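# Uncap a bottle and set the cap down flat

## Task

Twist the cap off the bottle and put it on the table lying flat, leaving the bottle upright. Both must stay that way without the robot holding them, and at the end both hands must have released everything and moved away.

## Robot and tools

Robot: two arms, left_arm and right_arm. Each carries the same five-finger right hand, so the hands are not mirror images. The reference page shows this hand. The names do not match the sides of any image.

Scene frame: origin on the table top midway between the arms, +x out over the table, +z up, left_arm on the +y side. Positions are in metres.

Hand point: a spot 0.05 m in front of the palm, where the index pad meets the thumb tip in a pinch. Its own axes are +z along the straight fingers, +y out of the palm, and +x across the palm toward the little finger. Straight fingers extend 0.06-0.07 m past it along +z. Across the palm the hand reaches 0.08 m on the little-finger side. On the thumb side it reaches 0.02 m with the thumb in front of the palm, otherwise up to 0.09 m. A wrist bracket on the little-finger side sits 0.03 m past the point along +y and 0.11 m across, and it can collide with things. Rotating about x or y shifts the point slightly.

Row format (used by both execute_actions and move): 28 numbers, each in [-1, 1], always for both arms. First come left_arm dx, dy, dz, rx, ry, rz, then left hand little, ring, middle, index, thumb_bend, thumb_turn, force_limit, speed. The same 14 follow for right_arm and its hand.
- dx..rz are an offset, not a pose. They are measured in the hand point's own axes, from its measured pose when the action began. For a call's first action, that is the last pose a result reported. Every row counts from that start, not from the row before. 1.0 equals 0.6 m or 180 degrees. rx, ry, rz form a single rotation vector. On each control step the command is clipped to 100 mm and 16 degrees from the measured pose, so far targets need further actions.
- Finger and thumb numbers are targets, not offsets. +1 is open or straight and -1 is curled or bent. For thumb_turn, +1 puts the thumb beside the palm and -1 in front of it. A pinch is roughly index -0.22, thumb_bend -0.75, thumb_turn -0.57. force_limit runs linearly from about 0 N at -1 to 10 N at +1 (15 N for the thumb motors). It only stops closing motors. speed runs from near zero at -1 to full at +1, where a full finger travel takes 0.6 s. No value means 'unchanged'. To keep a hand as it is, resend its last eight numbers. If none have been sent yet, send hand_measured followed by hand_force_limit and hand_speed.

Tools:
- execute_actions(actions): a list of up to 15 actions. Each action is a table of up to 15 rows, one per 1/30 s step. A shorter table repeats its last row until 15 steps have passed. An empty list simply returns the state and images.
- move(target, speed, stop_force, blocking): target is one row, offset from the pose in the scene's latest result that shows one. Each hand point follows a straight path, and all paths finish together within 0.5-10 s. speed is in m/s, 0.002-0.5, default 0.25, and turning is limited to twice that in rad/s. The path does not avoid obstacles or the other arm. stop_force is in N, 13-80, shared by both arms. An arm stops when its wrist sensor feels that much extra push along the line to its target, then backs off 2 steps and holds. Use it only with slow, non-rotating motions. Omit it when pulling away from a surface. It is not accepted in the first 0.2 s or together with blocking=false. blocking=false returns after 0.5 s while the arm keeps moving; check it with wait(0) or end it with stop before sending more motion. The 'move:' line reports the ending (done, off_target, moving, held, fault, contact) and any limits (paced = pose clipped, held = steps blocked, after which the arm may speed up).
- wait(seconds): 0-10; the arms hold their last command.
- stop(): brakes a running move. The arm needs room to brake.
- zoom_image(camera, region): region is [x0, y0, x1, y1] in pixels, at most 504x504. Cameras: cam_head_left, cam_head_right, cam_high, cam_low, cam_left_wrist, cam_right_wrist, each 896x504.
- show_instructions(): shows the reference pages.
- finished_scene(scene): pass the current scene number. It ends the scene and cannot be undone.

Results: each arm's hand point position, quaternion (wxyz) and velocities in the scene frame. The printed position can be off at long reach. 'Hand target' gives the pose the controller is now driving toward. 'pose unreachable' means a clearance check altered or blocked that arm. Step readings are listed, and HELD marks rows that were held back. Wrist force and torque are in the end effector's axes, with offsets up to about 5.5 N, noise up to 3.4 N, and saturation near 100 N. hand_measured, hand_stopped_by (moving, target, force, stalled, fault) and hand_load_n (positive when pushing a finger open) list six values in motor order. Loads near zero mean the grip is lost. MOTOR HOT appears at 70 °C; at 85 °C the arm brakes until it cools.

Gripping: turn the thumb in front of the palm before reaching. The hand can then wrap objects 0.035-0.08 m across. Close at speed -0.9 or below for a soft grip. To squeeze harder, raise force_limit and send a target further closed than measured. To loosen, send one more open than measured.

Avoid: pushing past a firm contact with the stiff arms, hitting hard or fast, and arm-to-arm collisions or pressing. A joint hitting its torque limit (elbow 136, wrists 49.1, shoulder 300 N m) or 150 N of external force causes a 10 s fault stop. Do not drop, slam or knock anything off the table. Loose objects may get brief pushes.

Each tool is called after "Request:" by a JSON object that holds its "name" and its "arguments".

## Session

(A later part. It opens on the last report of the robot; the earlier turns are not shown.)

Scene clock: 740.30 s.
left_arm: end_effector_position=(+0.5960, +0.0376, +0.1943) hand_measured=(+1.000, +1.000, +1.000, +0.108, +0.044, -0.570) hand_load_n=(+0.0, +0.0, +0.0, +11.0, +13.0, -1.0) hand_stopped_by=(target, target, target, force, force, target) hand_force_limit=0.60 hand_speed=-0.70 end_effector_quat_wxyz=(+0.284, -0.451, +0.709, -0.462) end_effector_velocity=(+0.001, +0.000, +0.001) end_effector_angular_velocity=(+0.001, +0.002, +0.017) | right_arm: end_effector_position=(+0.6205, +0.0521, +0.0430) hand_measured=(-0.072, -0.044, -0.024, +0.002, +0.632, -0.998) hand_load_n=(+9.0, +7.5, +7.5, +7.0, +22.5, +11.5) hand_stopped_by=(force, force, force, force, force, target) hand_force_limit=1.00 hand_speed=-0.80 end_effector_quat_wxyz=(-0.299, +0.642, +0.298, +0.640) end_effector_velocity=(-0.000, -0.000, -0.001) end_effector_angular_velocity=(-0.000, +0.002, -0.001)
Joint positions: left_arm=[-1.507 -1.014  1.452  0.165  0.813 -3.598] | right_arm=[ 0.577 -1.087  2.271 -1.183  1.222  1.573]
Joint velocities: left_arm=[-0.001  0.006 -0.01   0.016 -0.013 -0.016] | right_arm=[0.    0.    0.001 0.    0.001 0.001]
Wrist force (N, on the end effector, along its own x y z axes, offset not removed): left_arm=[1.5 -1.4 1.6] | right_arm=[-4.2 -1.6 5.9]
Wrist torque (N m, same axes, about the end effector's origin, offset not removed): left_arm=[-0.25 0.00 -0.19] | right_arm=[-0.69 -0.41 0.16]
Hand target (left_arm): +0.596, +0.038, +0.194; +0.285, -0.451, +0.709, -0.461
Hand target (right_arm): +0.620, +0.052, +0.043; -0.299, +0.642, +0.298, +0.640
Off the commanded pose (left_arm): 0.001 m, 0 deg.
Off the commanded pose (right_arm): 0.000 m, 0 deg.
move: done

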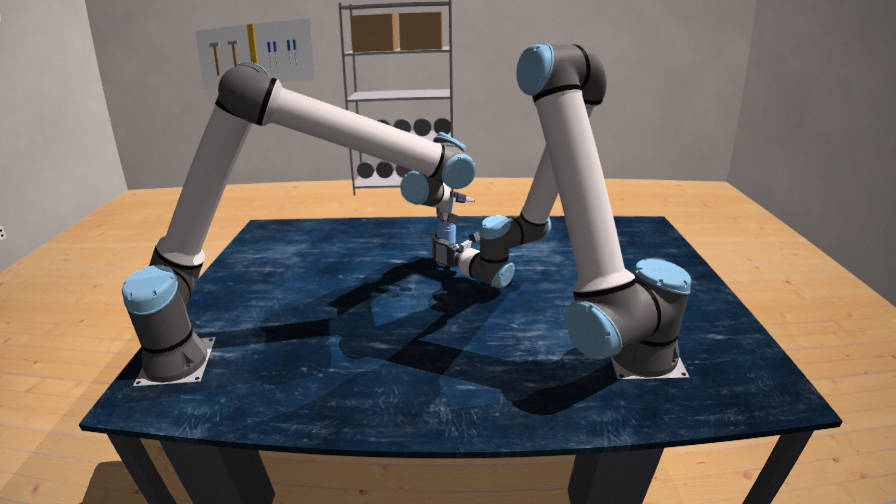

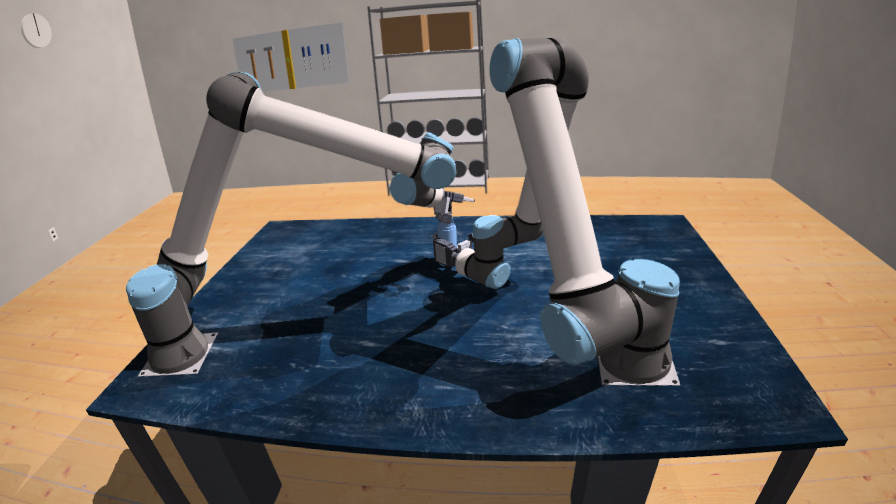

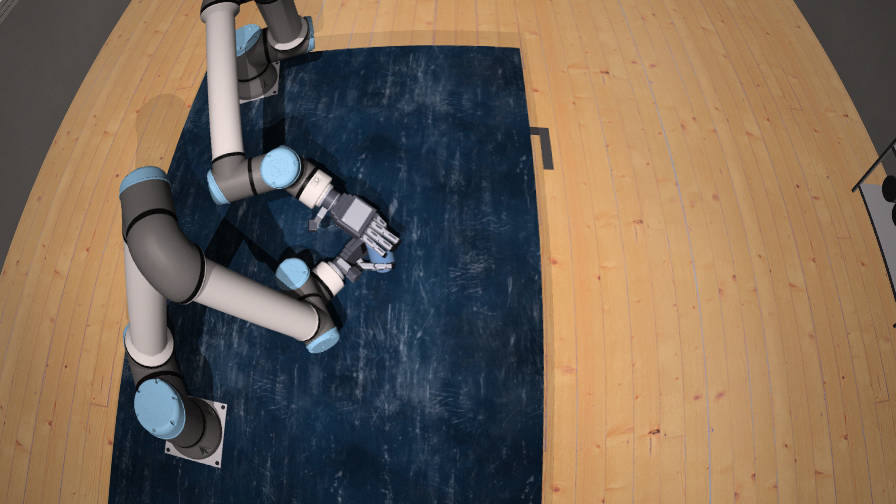

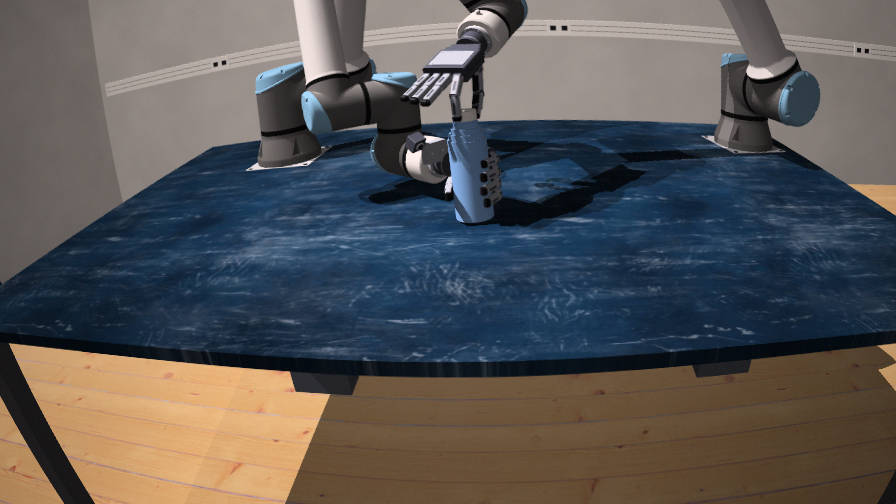

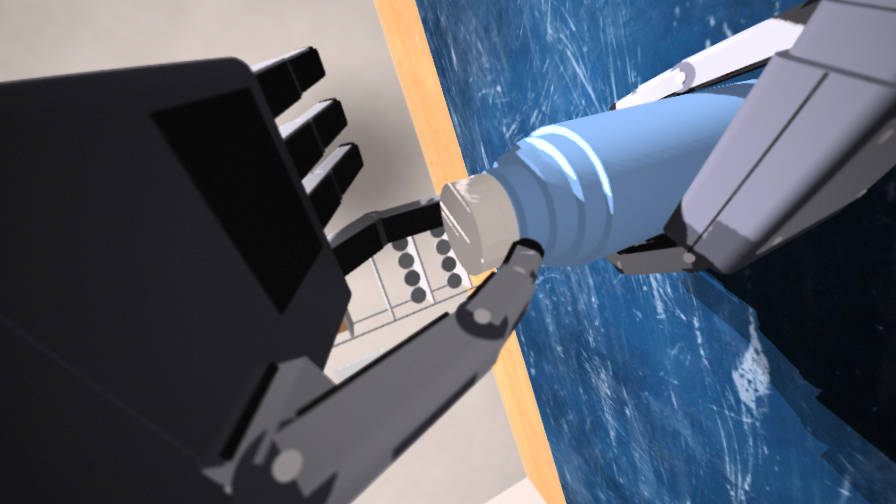

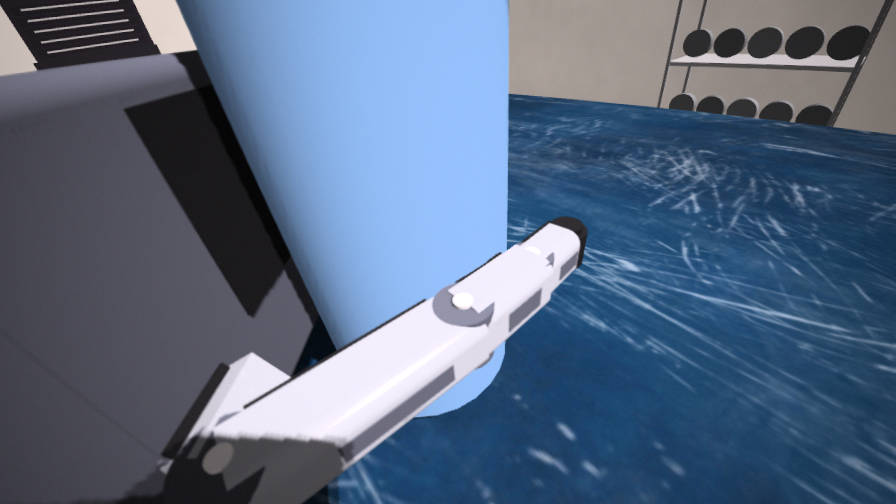

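Request:
{"name": "execute_actions", "arguments": {"actions": [[[0,0,0,0,0,0, 1,1,1,0.3,0.4,-0.57,0.6,0.5, 0,0,0,0,0,0, -1,-1,-1,-1,0.0,-1,1,-0.8]]]}}

Request:
{"name": "move", "arguments": {"target": [-0.0046,-0.0002,0.0016,0,0.4278,0.1998, 1,1,1,0.3,0.4,-0.57,0.6,0.5, 0,0,0,0,0,0, -1,-1,-1,-1,0.0,-1,1,-0.8], "speed": 0.4}}

Request:
{"name": "move", "arguments": {"target": [0,0,0,0,0,0, 1,1,1,-0.5,-0.5,-0.57,0.6,-0.7, 0,0,0,0,0,0, -1,-1,-1,-1,0.0,-1,1,-0.8]}}

Request:
{"name": "move", "arguments": {"target": [0.002,-0.0034,0.0033,0,-0.4278,-0.1998, 1,1,1,-0.5,-0.5,-0.57,0.6,-0.7, 0,0,0,0,0,0, -1,-1,-1,-1,0.0,-1,1,-0.8], "speed": 0.35}}

Scene clock: 749.37 s.
left_arm: end_effector_position=(+0.5959, +0.0375, +0.1942) hand_measured=(+1.000, +1.000, +1.000, +0.300, +0.400, -0.570) hand_load_n=(+0.0, +0.0, +0.0, +0.0, +0.0, +0.0) hand_stopped_by=(target, target, target, target, target, target) hand_force_limit=0.60 hand_speed=0.50 end_effector_quat_wxyz=(+0.284, -0.451, +0.709, -0.462) end_effector_velocity=(+0.000, +0.001, +0.001) end_effector_angular_velocity=(+0.000, -0.001, +0.001) | right_arm: end_effector_position=(+0.6205, +0.0521, +0.0430) hand_measured=(-0.072, -0.044, -0.024, +0.002, +0.632, -0.998) hand_load_n=(+8.0, +6.5, +7.0, +7.0, +22.5, +12.0) hand_stopped_by=(force, force, force, force, force, target) hand_force_limit=1.00 hand_speed=-0.80 end_effector_quat_wxyz=(-0.299, +0.642, +0.298, +0.640) end_effector_velocity=(-0.001, -0.000, -0.000) end_effector_angular_velocity=(-0.001, +0.000, +0.000)
Joint positions: left_arm=[-1.508 -1.014  1.452  0.165  0.813 -3.598] | right_arm=[ 0.577 -1.087  2.271 -1.183  1.222  1.573]
Joint velocities: left_arm=[ 0.    -0.001  0.     0.001 -0.001  0.   ] | right_arm=[ 0.    -0.001  0.001  0.    -0.    -0.   ]
Wrist force (N, on the end effector, along its own x y z axes, offset not removed): left_arm=[1.1 2.6 2.1] | right_arm=[2.1 3.1 -2.8]
Wrist torque (N m, same axes, about the end effector's origin, offset not removed): left_arm=[0.64 -0.19 0.22] | right_arm=[0.65 -0.08 0.11]
Hand target (left_arm): +0.596, +0.038, +0.194; +0.284, -0.451, +0.709, -0.462
Hand target (right_arm): +0.620, +0.052, +0.043; -0.299, +0.642, +0.298, +0.640
Off the commanded pose (left_arm): 0.000 m, 0 deg.
Off the commanded pose (right_arm): 0.000 m, 0 deg.
Step readings (end_effector_position):
0: left_arm (+0.5960, +0.0376, +0.1942) | right_arm (+0.6205, +0.0521, +0.0430)
1: left_arm (+0.5960, +0.0376, +0.1942) | right_arm (+0.6205, +0.0521, +0.0430)
2: left_arm (+0.5960, +0.0376, +0.1942) | right_arm (+0.6205, +0.0521, +0.0430)
4: left_arm (+0.5960, +0.0376, +0.1942) | right_arm (+0.6205, +0.0521, +0.0430)
8: left_arm (+0.5959, +0.0376, +0.1942) | right_arm (+0.6205, +0.0521, +0.0430)
15: end_effector_position above

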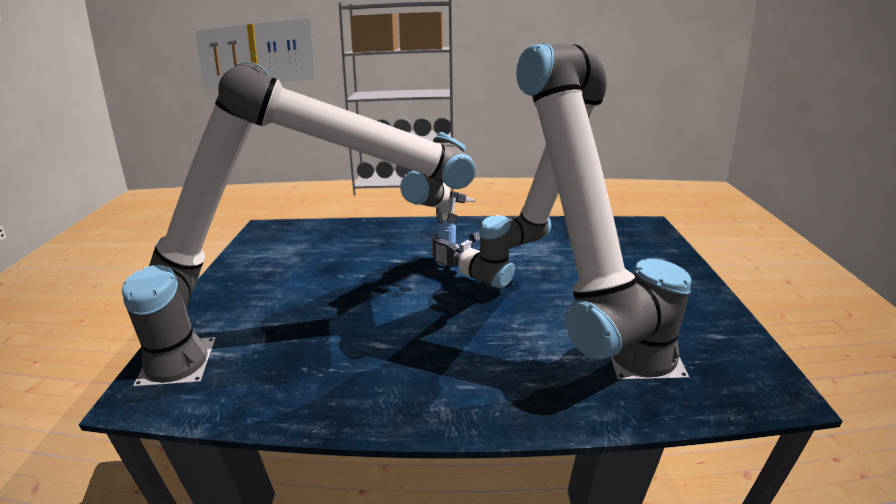

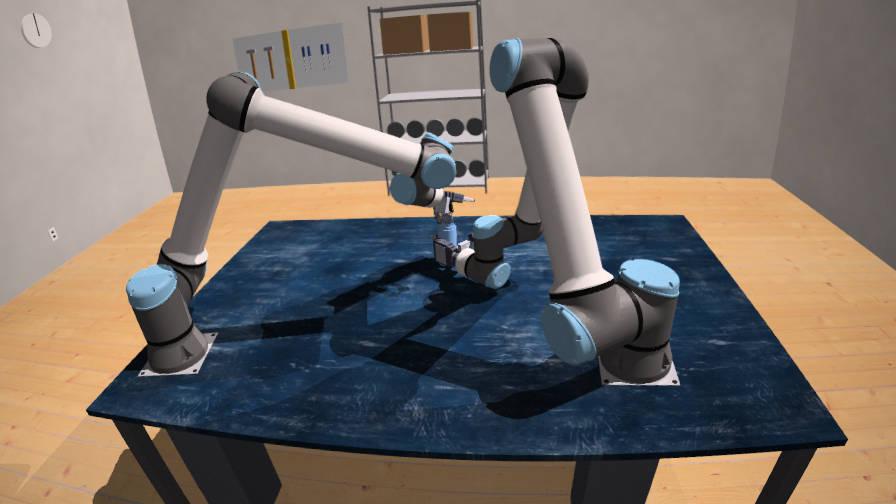

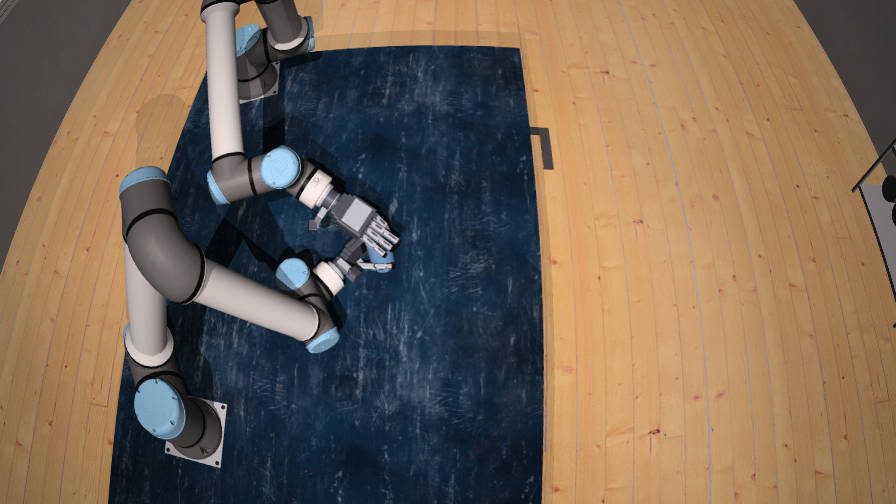

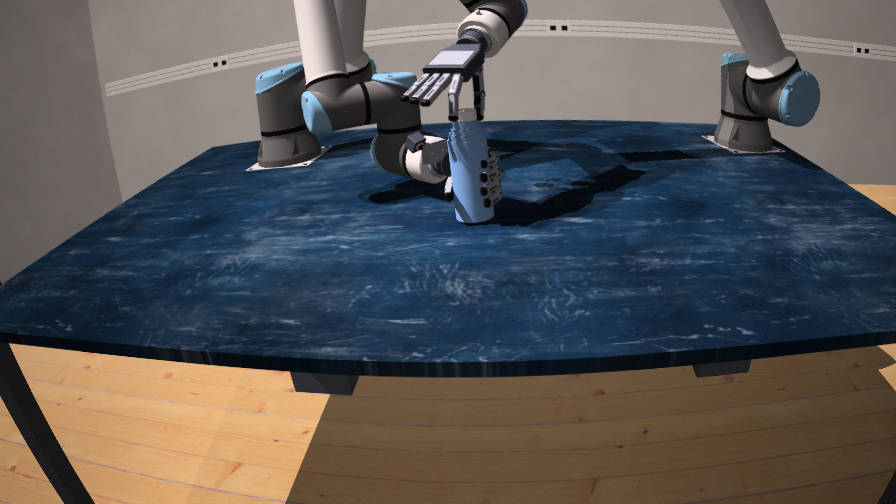

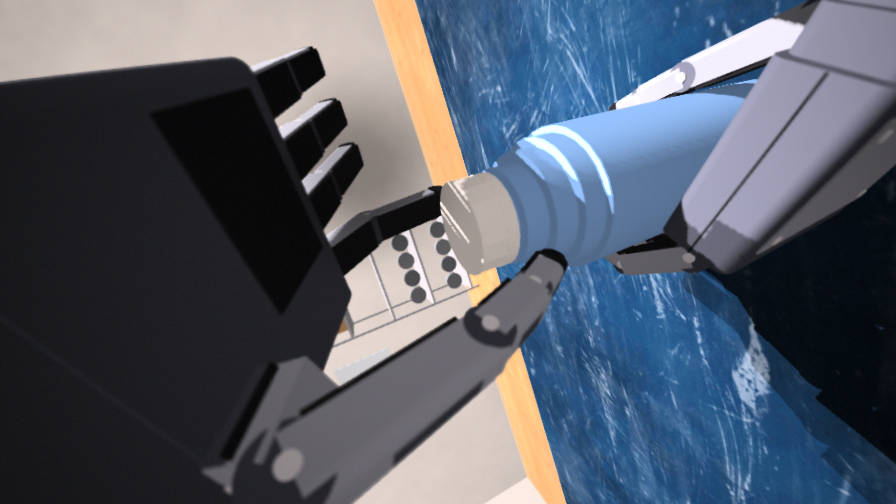

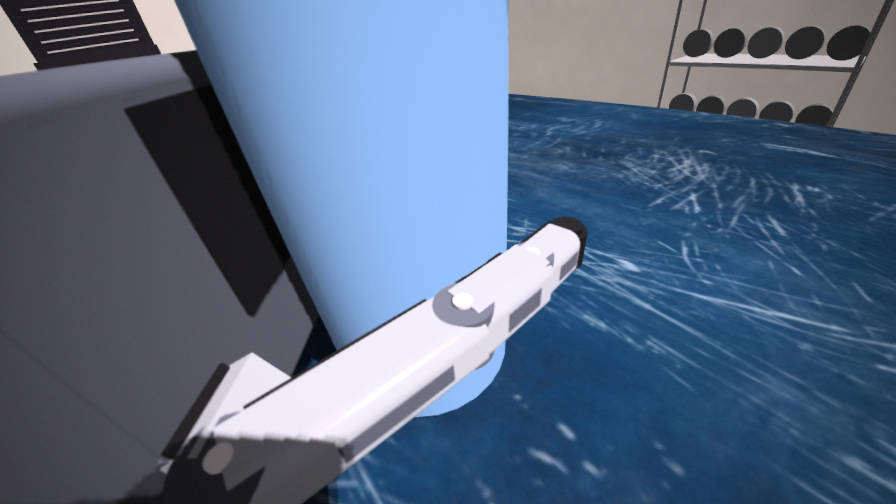

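Scene clock: 751.90 s.
left_arm: end_effector_position=(+0.5983, +0.0397, +0.1937) hand_measured=(+1.000, +1.000, +1.000, +0.300, +0.400, -0.570) hand_load_n=(+0.0, +0.0, +0.0, +0.0, +0.0, +0.0) hand_stopped_by=(target, target, target, target, target, target) hand_force_limit=0.60 hand_speed=0.50 end_effector_quat_wxyz=(-0.092, +0.152, +0.826, -0.534) end_effector_velocity=(+0.001, -0.000, -0.001) end_effector_angular_velocity=(+0.008, -0.001, -0.011) | right_arm: end_effector_position=(+0.6205, +0.0521, +0.0430) hand_measured=(-0.072, -0.044, -0.024, +0.002, +0.632, -0.998) hand_load_n=(+8.0, +6.5, +7.0, +7.0, +22.5, +12.0) hand_stopped_by=(force, force, force, force, force, target) hand_force_limit=1.00 hand_speed=-0.80 end_effector_quat_wxyz=(-0.299, +0.642, +0.298, +0.640) end_effector_velocity=(-0.000, -0.000, -0.001) end_effector_angular_velocity=(-0.000, +0.001, +0.000)
Joint positions: left_arm=[-1.131 -0.929  1.326  0.295  2.439 -2.567] | right_arm=[ 0.577 -1.087  2.271 -1.183  1.222  1.573]
Joint velocities: left_arm=[ 0.001  0.008 -0.013  0.024  0.005  0.018] | right_arm=[ 0.     0.001  0.     0.    -0.     0.   ]
Wrist force (N, on the end effector, along its own x y z axes, offset not removed): left_arm=[5.6 -4.6 -3.4] | right_arm=[-1.0 -0.9 -2.0]
Wrist torque (N m, same axes, about the end effector's origin, offset not removed): left_arm=[-0.29 -0.87 0.34] | right_arm=[0.26 0.00 -0.24]
Hand target (left_arm): +0.598, +0.040, +0.194; -0.093, +0.153, +0.826, -0.534
Hand target (right_arm): +0.620, +0.052, +0.043; -0.299, +0.642, +0.298, +0.640
Off the commanded pose (left_arm): 0.000 m, 0 deg.
Off the commanded pose (right_arm): 0.000 m, 0 deg.
move: done

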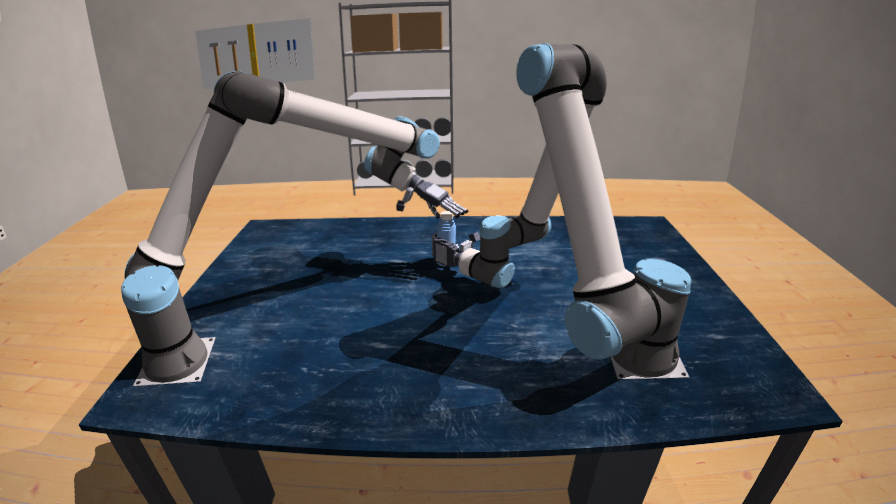

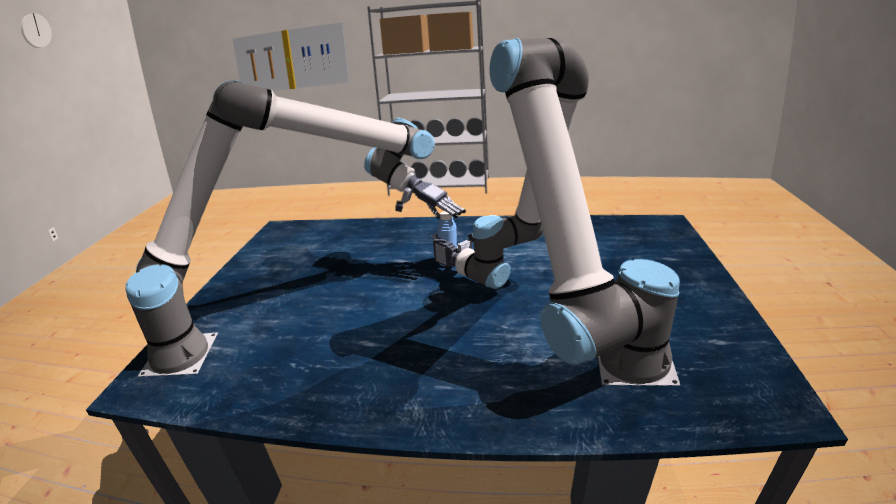

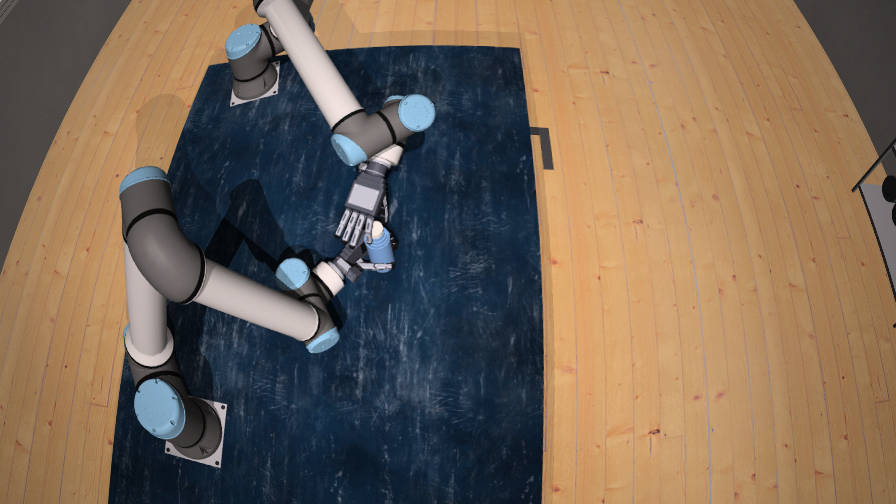

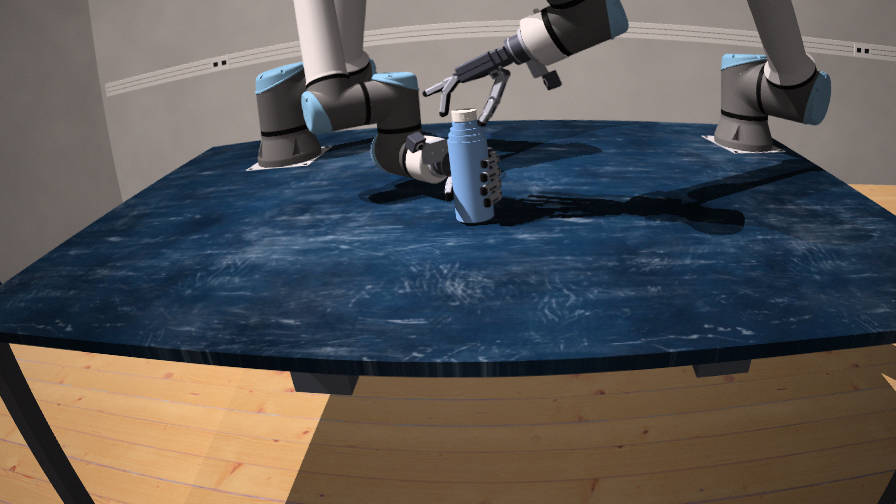

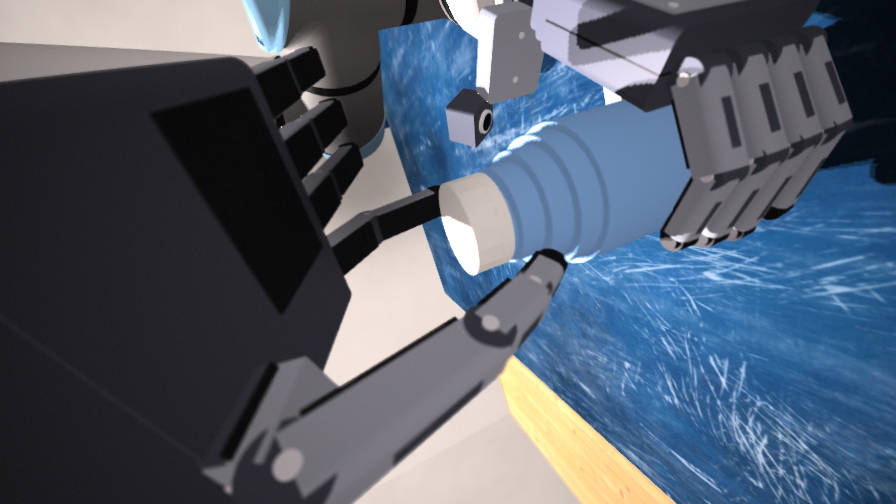

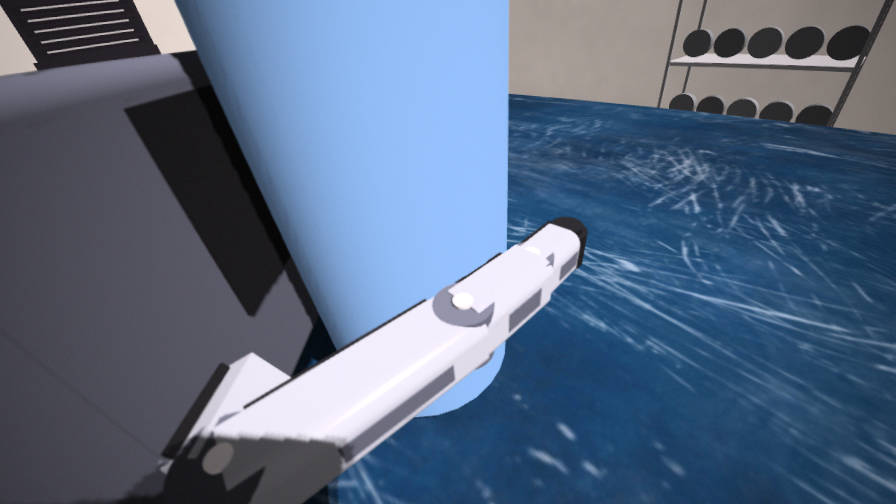

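Scene clock: 753.40 s.
left_arm: end_effector_position=(+0.5983, +0.0398, +0.1937) hand_measured=(+1.000, +1.000, +1.000, +0.106, +0.044, -0.570) hand_load_n=(+0.0, +0.0, +0.0, +16.0, +12.0, +1.0) hand_stopped_by=(target, target, target, force, force, target) hand_force_limit=0.60 hand_speed=-0.70 end_effector_quat_wxyz=(-0.092, +0.152, +0.826, -0.534) end_effector_velocity=(+0.000, -0.001, +0.001) end_effector_angular_velocity=(-0.002, -0.001, -0.000) | right_arm: end_effector_position=(+0.6205, +0.0521, +0.0430) hand_measured=(-0.072, -0.044, -0.024, +0.002, +0.632, -1.000) hand_load_n=(+11.0, +8.5, +7.5, +6.0, +22.5, +9.0) hand_stopped_by=(force, force, force, force, force, target) hand_force_limit=1.00 hand_speed=-0.80 end_effector_quat_wxyz=(-0.299, +0.642, +0.298, +0.640) end_effector_velocity=(+0.001, +0.001, +0.003) end_effector_angular_velocity=(+0.002, -0.004, +0.000)
Joint positions: left_arm=[-1.131 -0.929  1.326  0.295  2.439 -2.567] | right_arm=[ 0.577 -1.087  2.271 -1.183  1.222  1.573]
Joint velocities: left_arm=[-0.    -0.001 -0.001 -0.001  0.    -0.001] | right_arm=[-0.    -0.002 -0.002 -0.    -0.001 -0.   ]
Wrist force (N, on the end effector, along its own x y z axes, offset not removed): left_arm=[0.6 -6.7 8.9] | right_arm=[-0.3 -2.5 6.0]
Wrist torque (N m, same axes, about the end effector's origin, offset not removed): left_arm=[-0.83 -0.41 -0.03] | right_arm=[-0.20 -1.09 -0.54]
Hand target (left_arm): +0.598, +0.040, +0.194; -0.092, +0.152, +0.826, -0.534
Hand target (right_arm): +0.620, +0.052, +0.043; -0.299, +0.642, +0.298, +0.640
Off the commanded pose (left_arm): 0.000 m, 0 deg.
Off the commanded pose (right_arm): 0.000 m, 0 deg.
move: done

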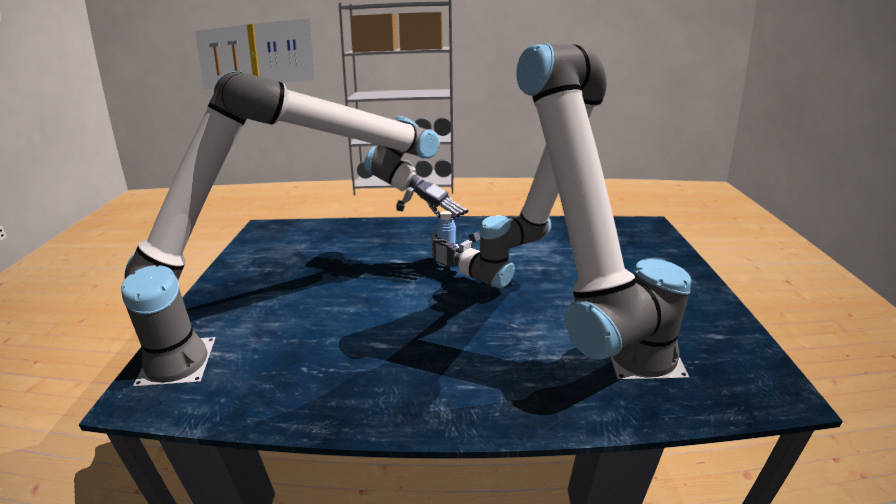

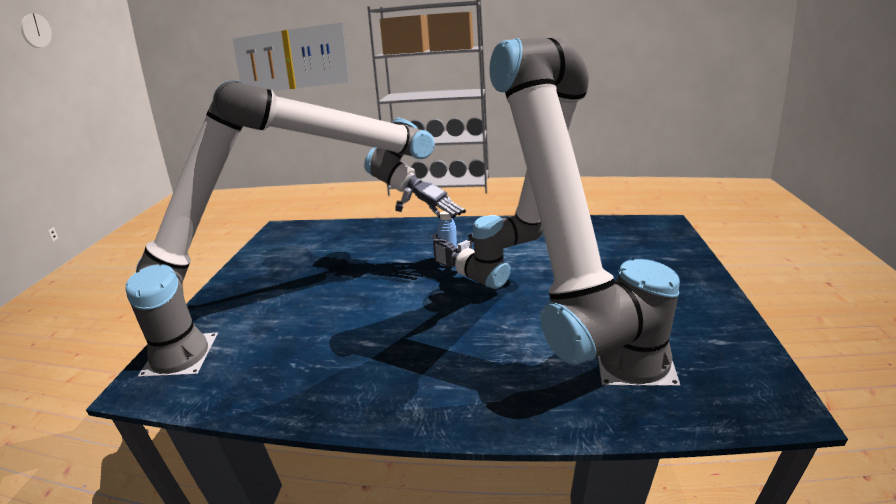

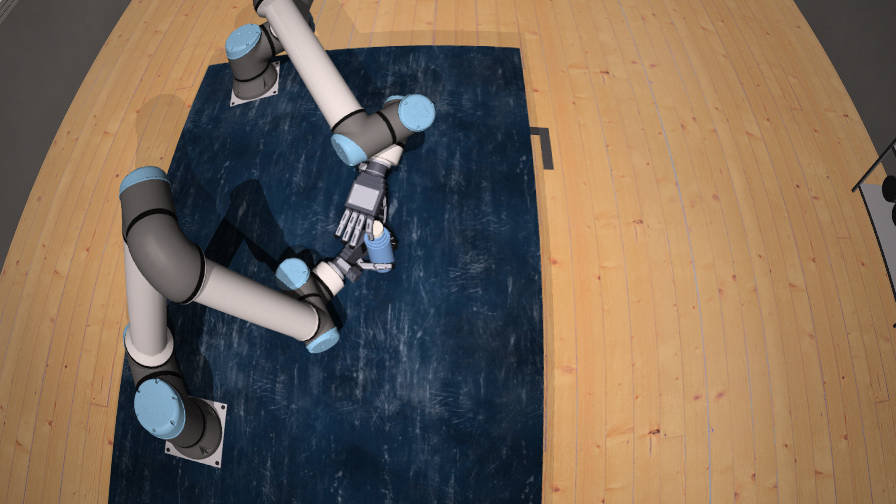

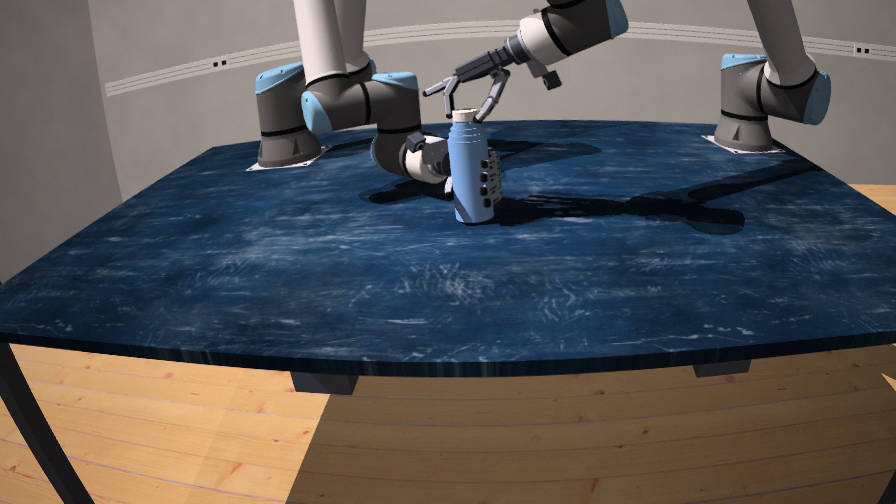

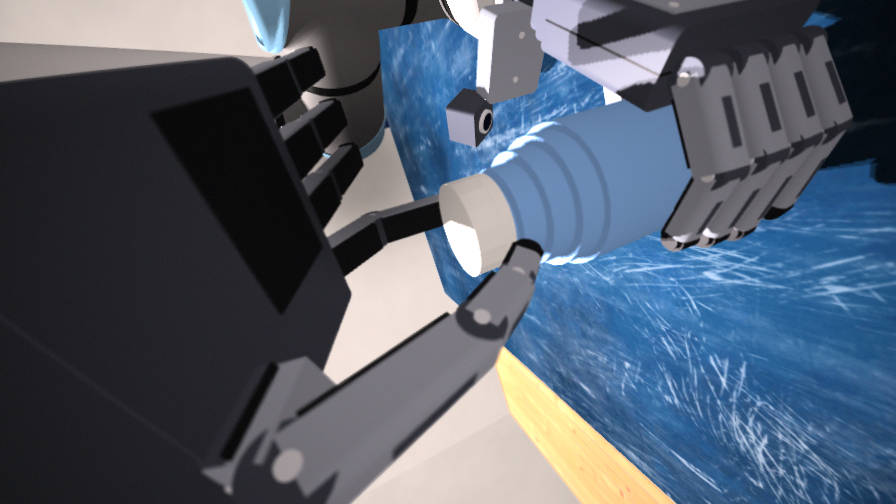

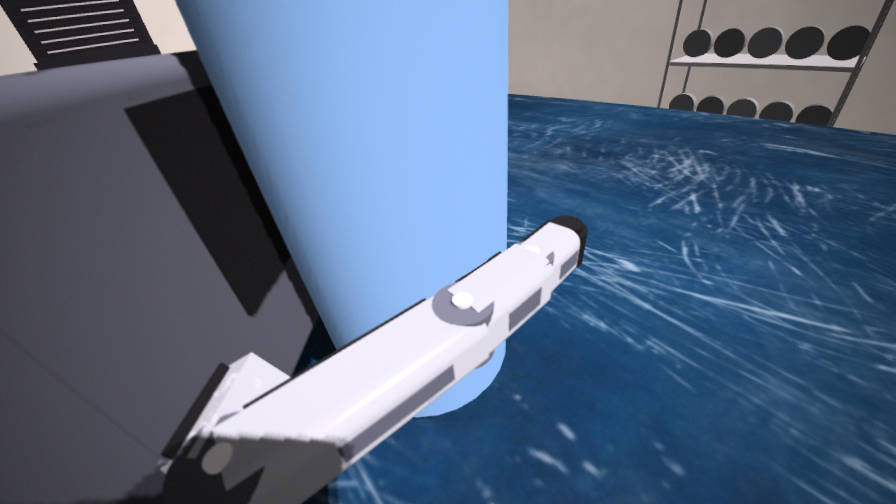

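Scene clock: 756.13 s.
left_arm: end_effector_position=(+0.5959, +0.0376, +0.1950) hand_measured=(+1.000, +1.000, +1.000, +0.106, +0.044, -0.570) hand_load_n=(+0.0, +0.0, +0.0, +9.0, +14.0, +0.5) hand_stopped_by=(target, target, target, force, force, target) hand_force_limit=0.60 hand_speed=-0.70 end_effector_quat_wxyz=(+0.284, -0.451, +0.709, -0.462) end_effector_velocity=(+0.001, +0.000, +0.001) end_effector_angular_velocity=(+0.002, +0.004, +0.011) | right_arm: end_effector_position=(+0.6205, +0.0521, +0.0430) hand_measured=(-0.072, -0.044, -0.024, +0.002, +0.632, -1.000) hand_load_n=(+7.0, +6.0, +7.5, +7.5, +22.0, +11.5) hand_stopped_by=(force, force, force, force, force, target) hand_force_limit=1.00 hand_speed=-0.80 end_effector_quat_wxyz=(-0.299, +0.642, +0.298, +0.640) end_effector_velocity=(-0.000, -0.000, -0.001) end_effector_angular_velocity=(-0.000, +0.001, -0.000)
Joint positions: left_arm=[-1.508 -1.015  1.452  0.165  0.813 -3.598] | right_arm=[ 0.577 -1.087  2.271 -1.183  1.222  1.573]
Joint velocities: left_arm=[-0.     0.005 -0.01   0.017 -0.008 -0.013] | right_arm=[-0.     0.001  0.     0.     0.     0.   ]
Wrist force (N, on the end effector, along its own x y z axes, offset not removed): left_arm=[4.6 0.0 -5.7] | right_arm=[-2.5 10.8 7.7]
Wrist torque (N m, same axes, about the end effector's origin, offset not removed): left_arm=[-0.14 -0.55 0.13] | right_arm=[0.66 -0.54 0.80]
Hand target (left_arm): +0.596, +0.038, +0.195; +0.285, -0.451, +0.709, -0.462
Hand target (right_arm): +0.620, +0.052, +0.043; -0.299, +0.642, +0.298, +0.640
Off the commanded pose (left_arm): 0.001 m, 0 deg.
Off the commanded pose (right_arm): 0.000 m, 0 deg.
move: done

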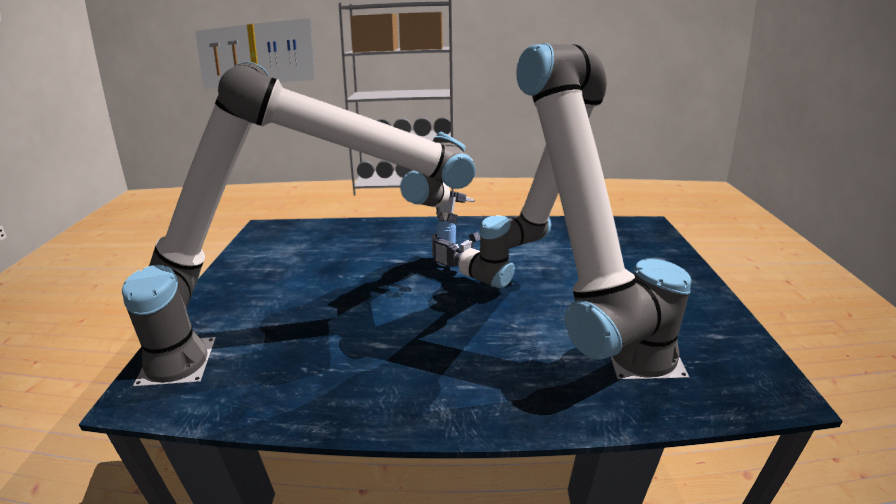

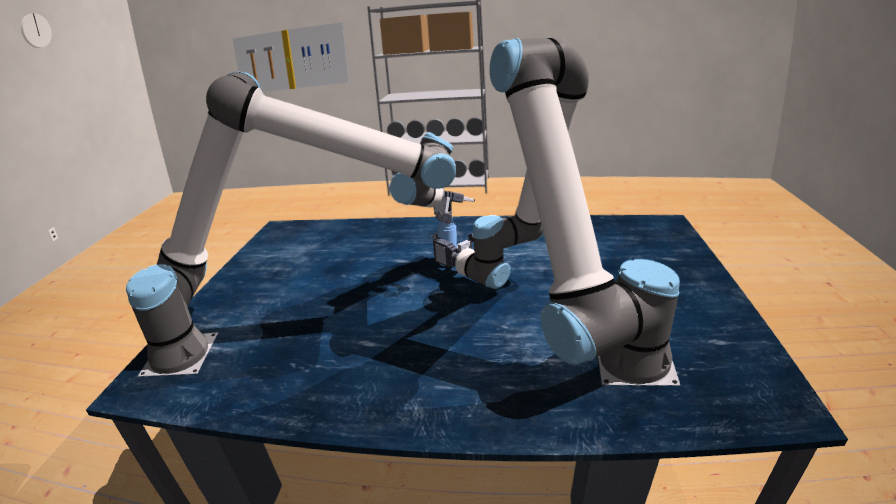

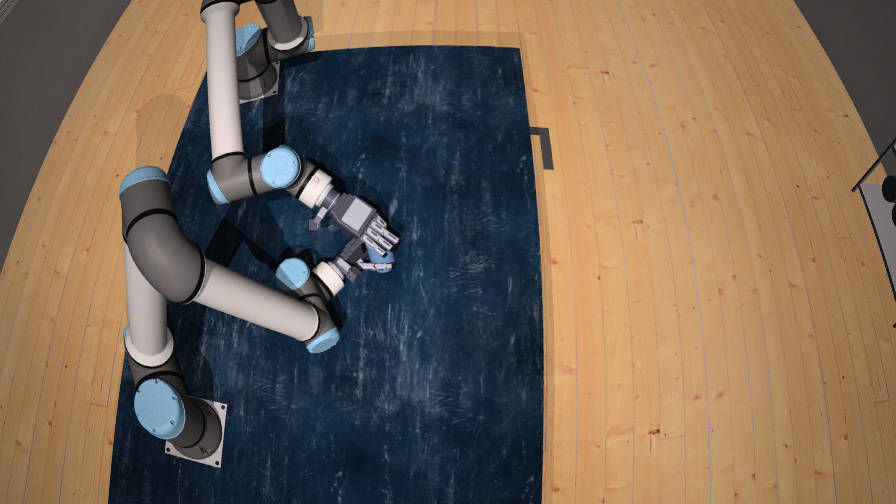

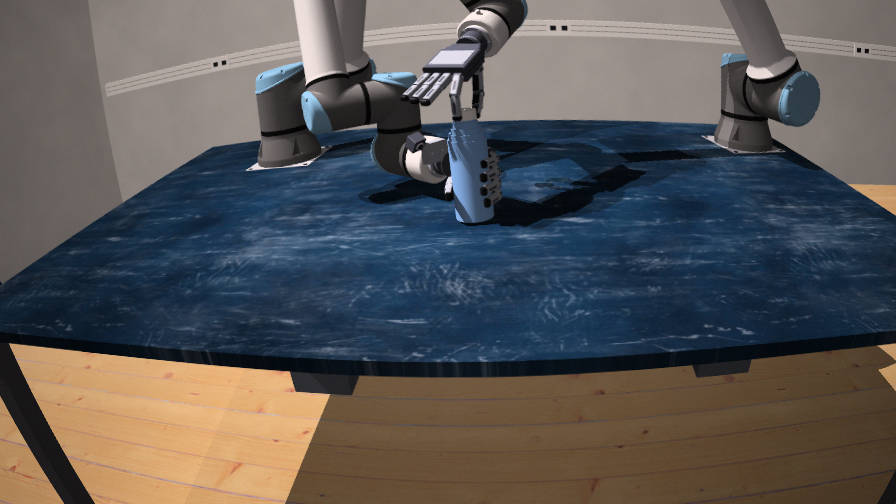

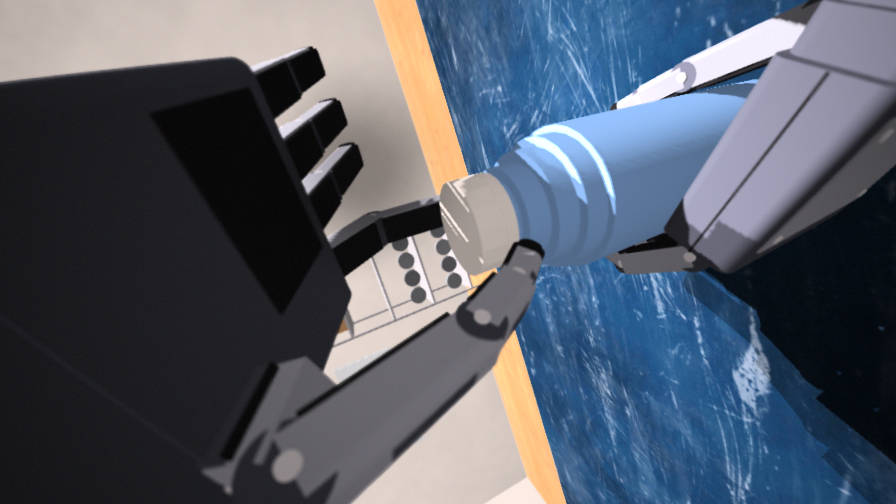

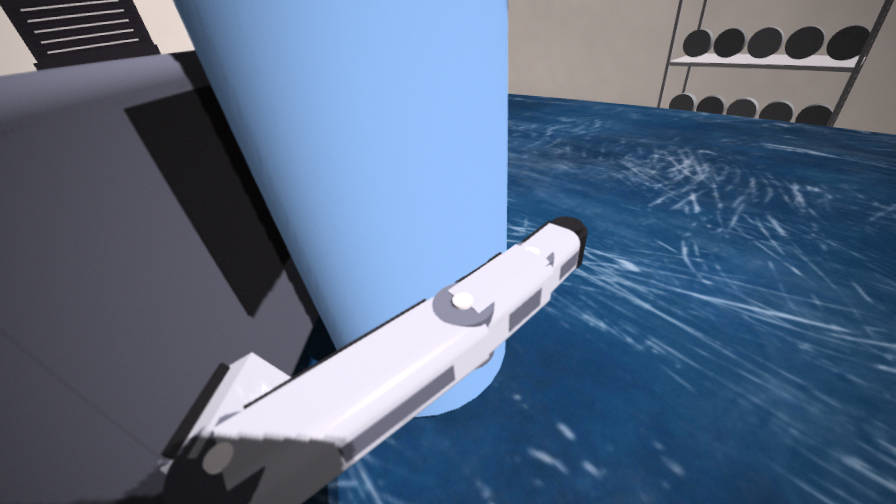

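Request:
{"name": "zoom_image", "arguments": {"camera": "cam_low", "region": [430,80,500,150]}}

Region (430, 80, 500, 150) of cam_low's 896x504 image, scaled by 7.200, with more detail than that image has.

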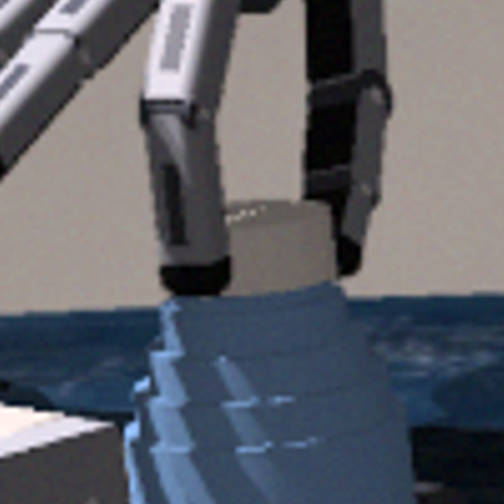

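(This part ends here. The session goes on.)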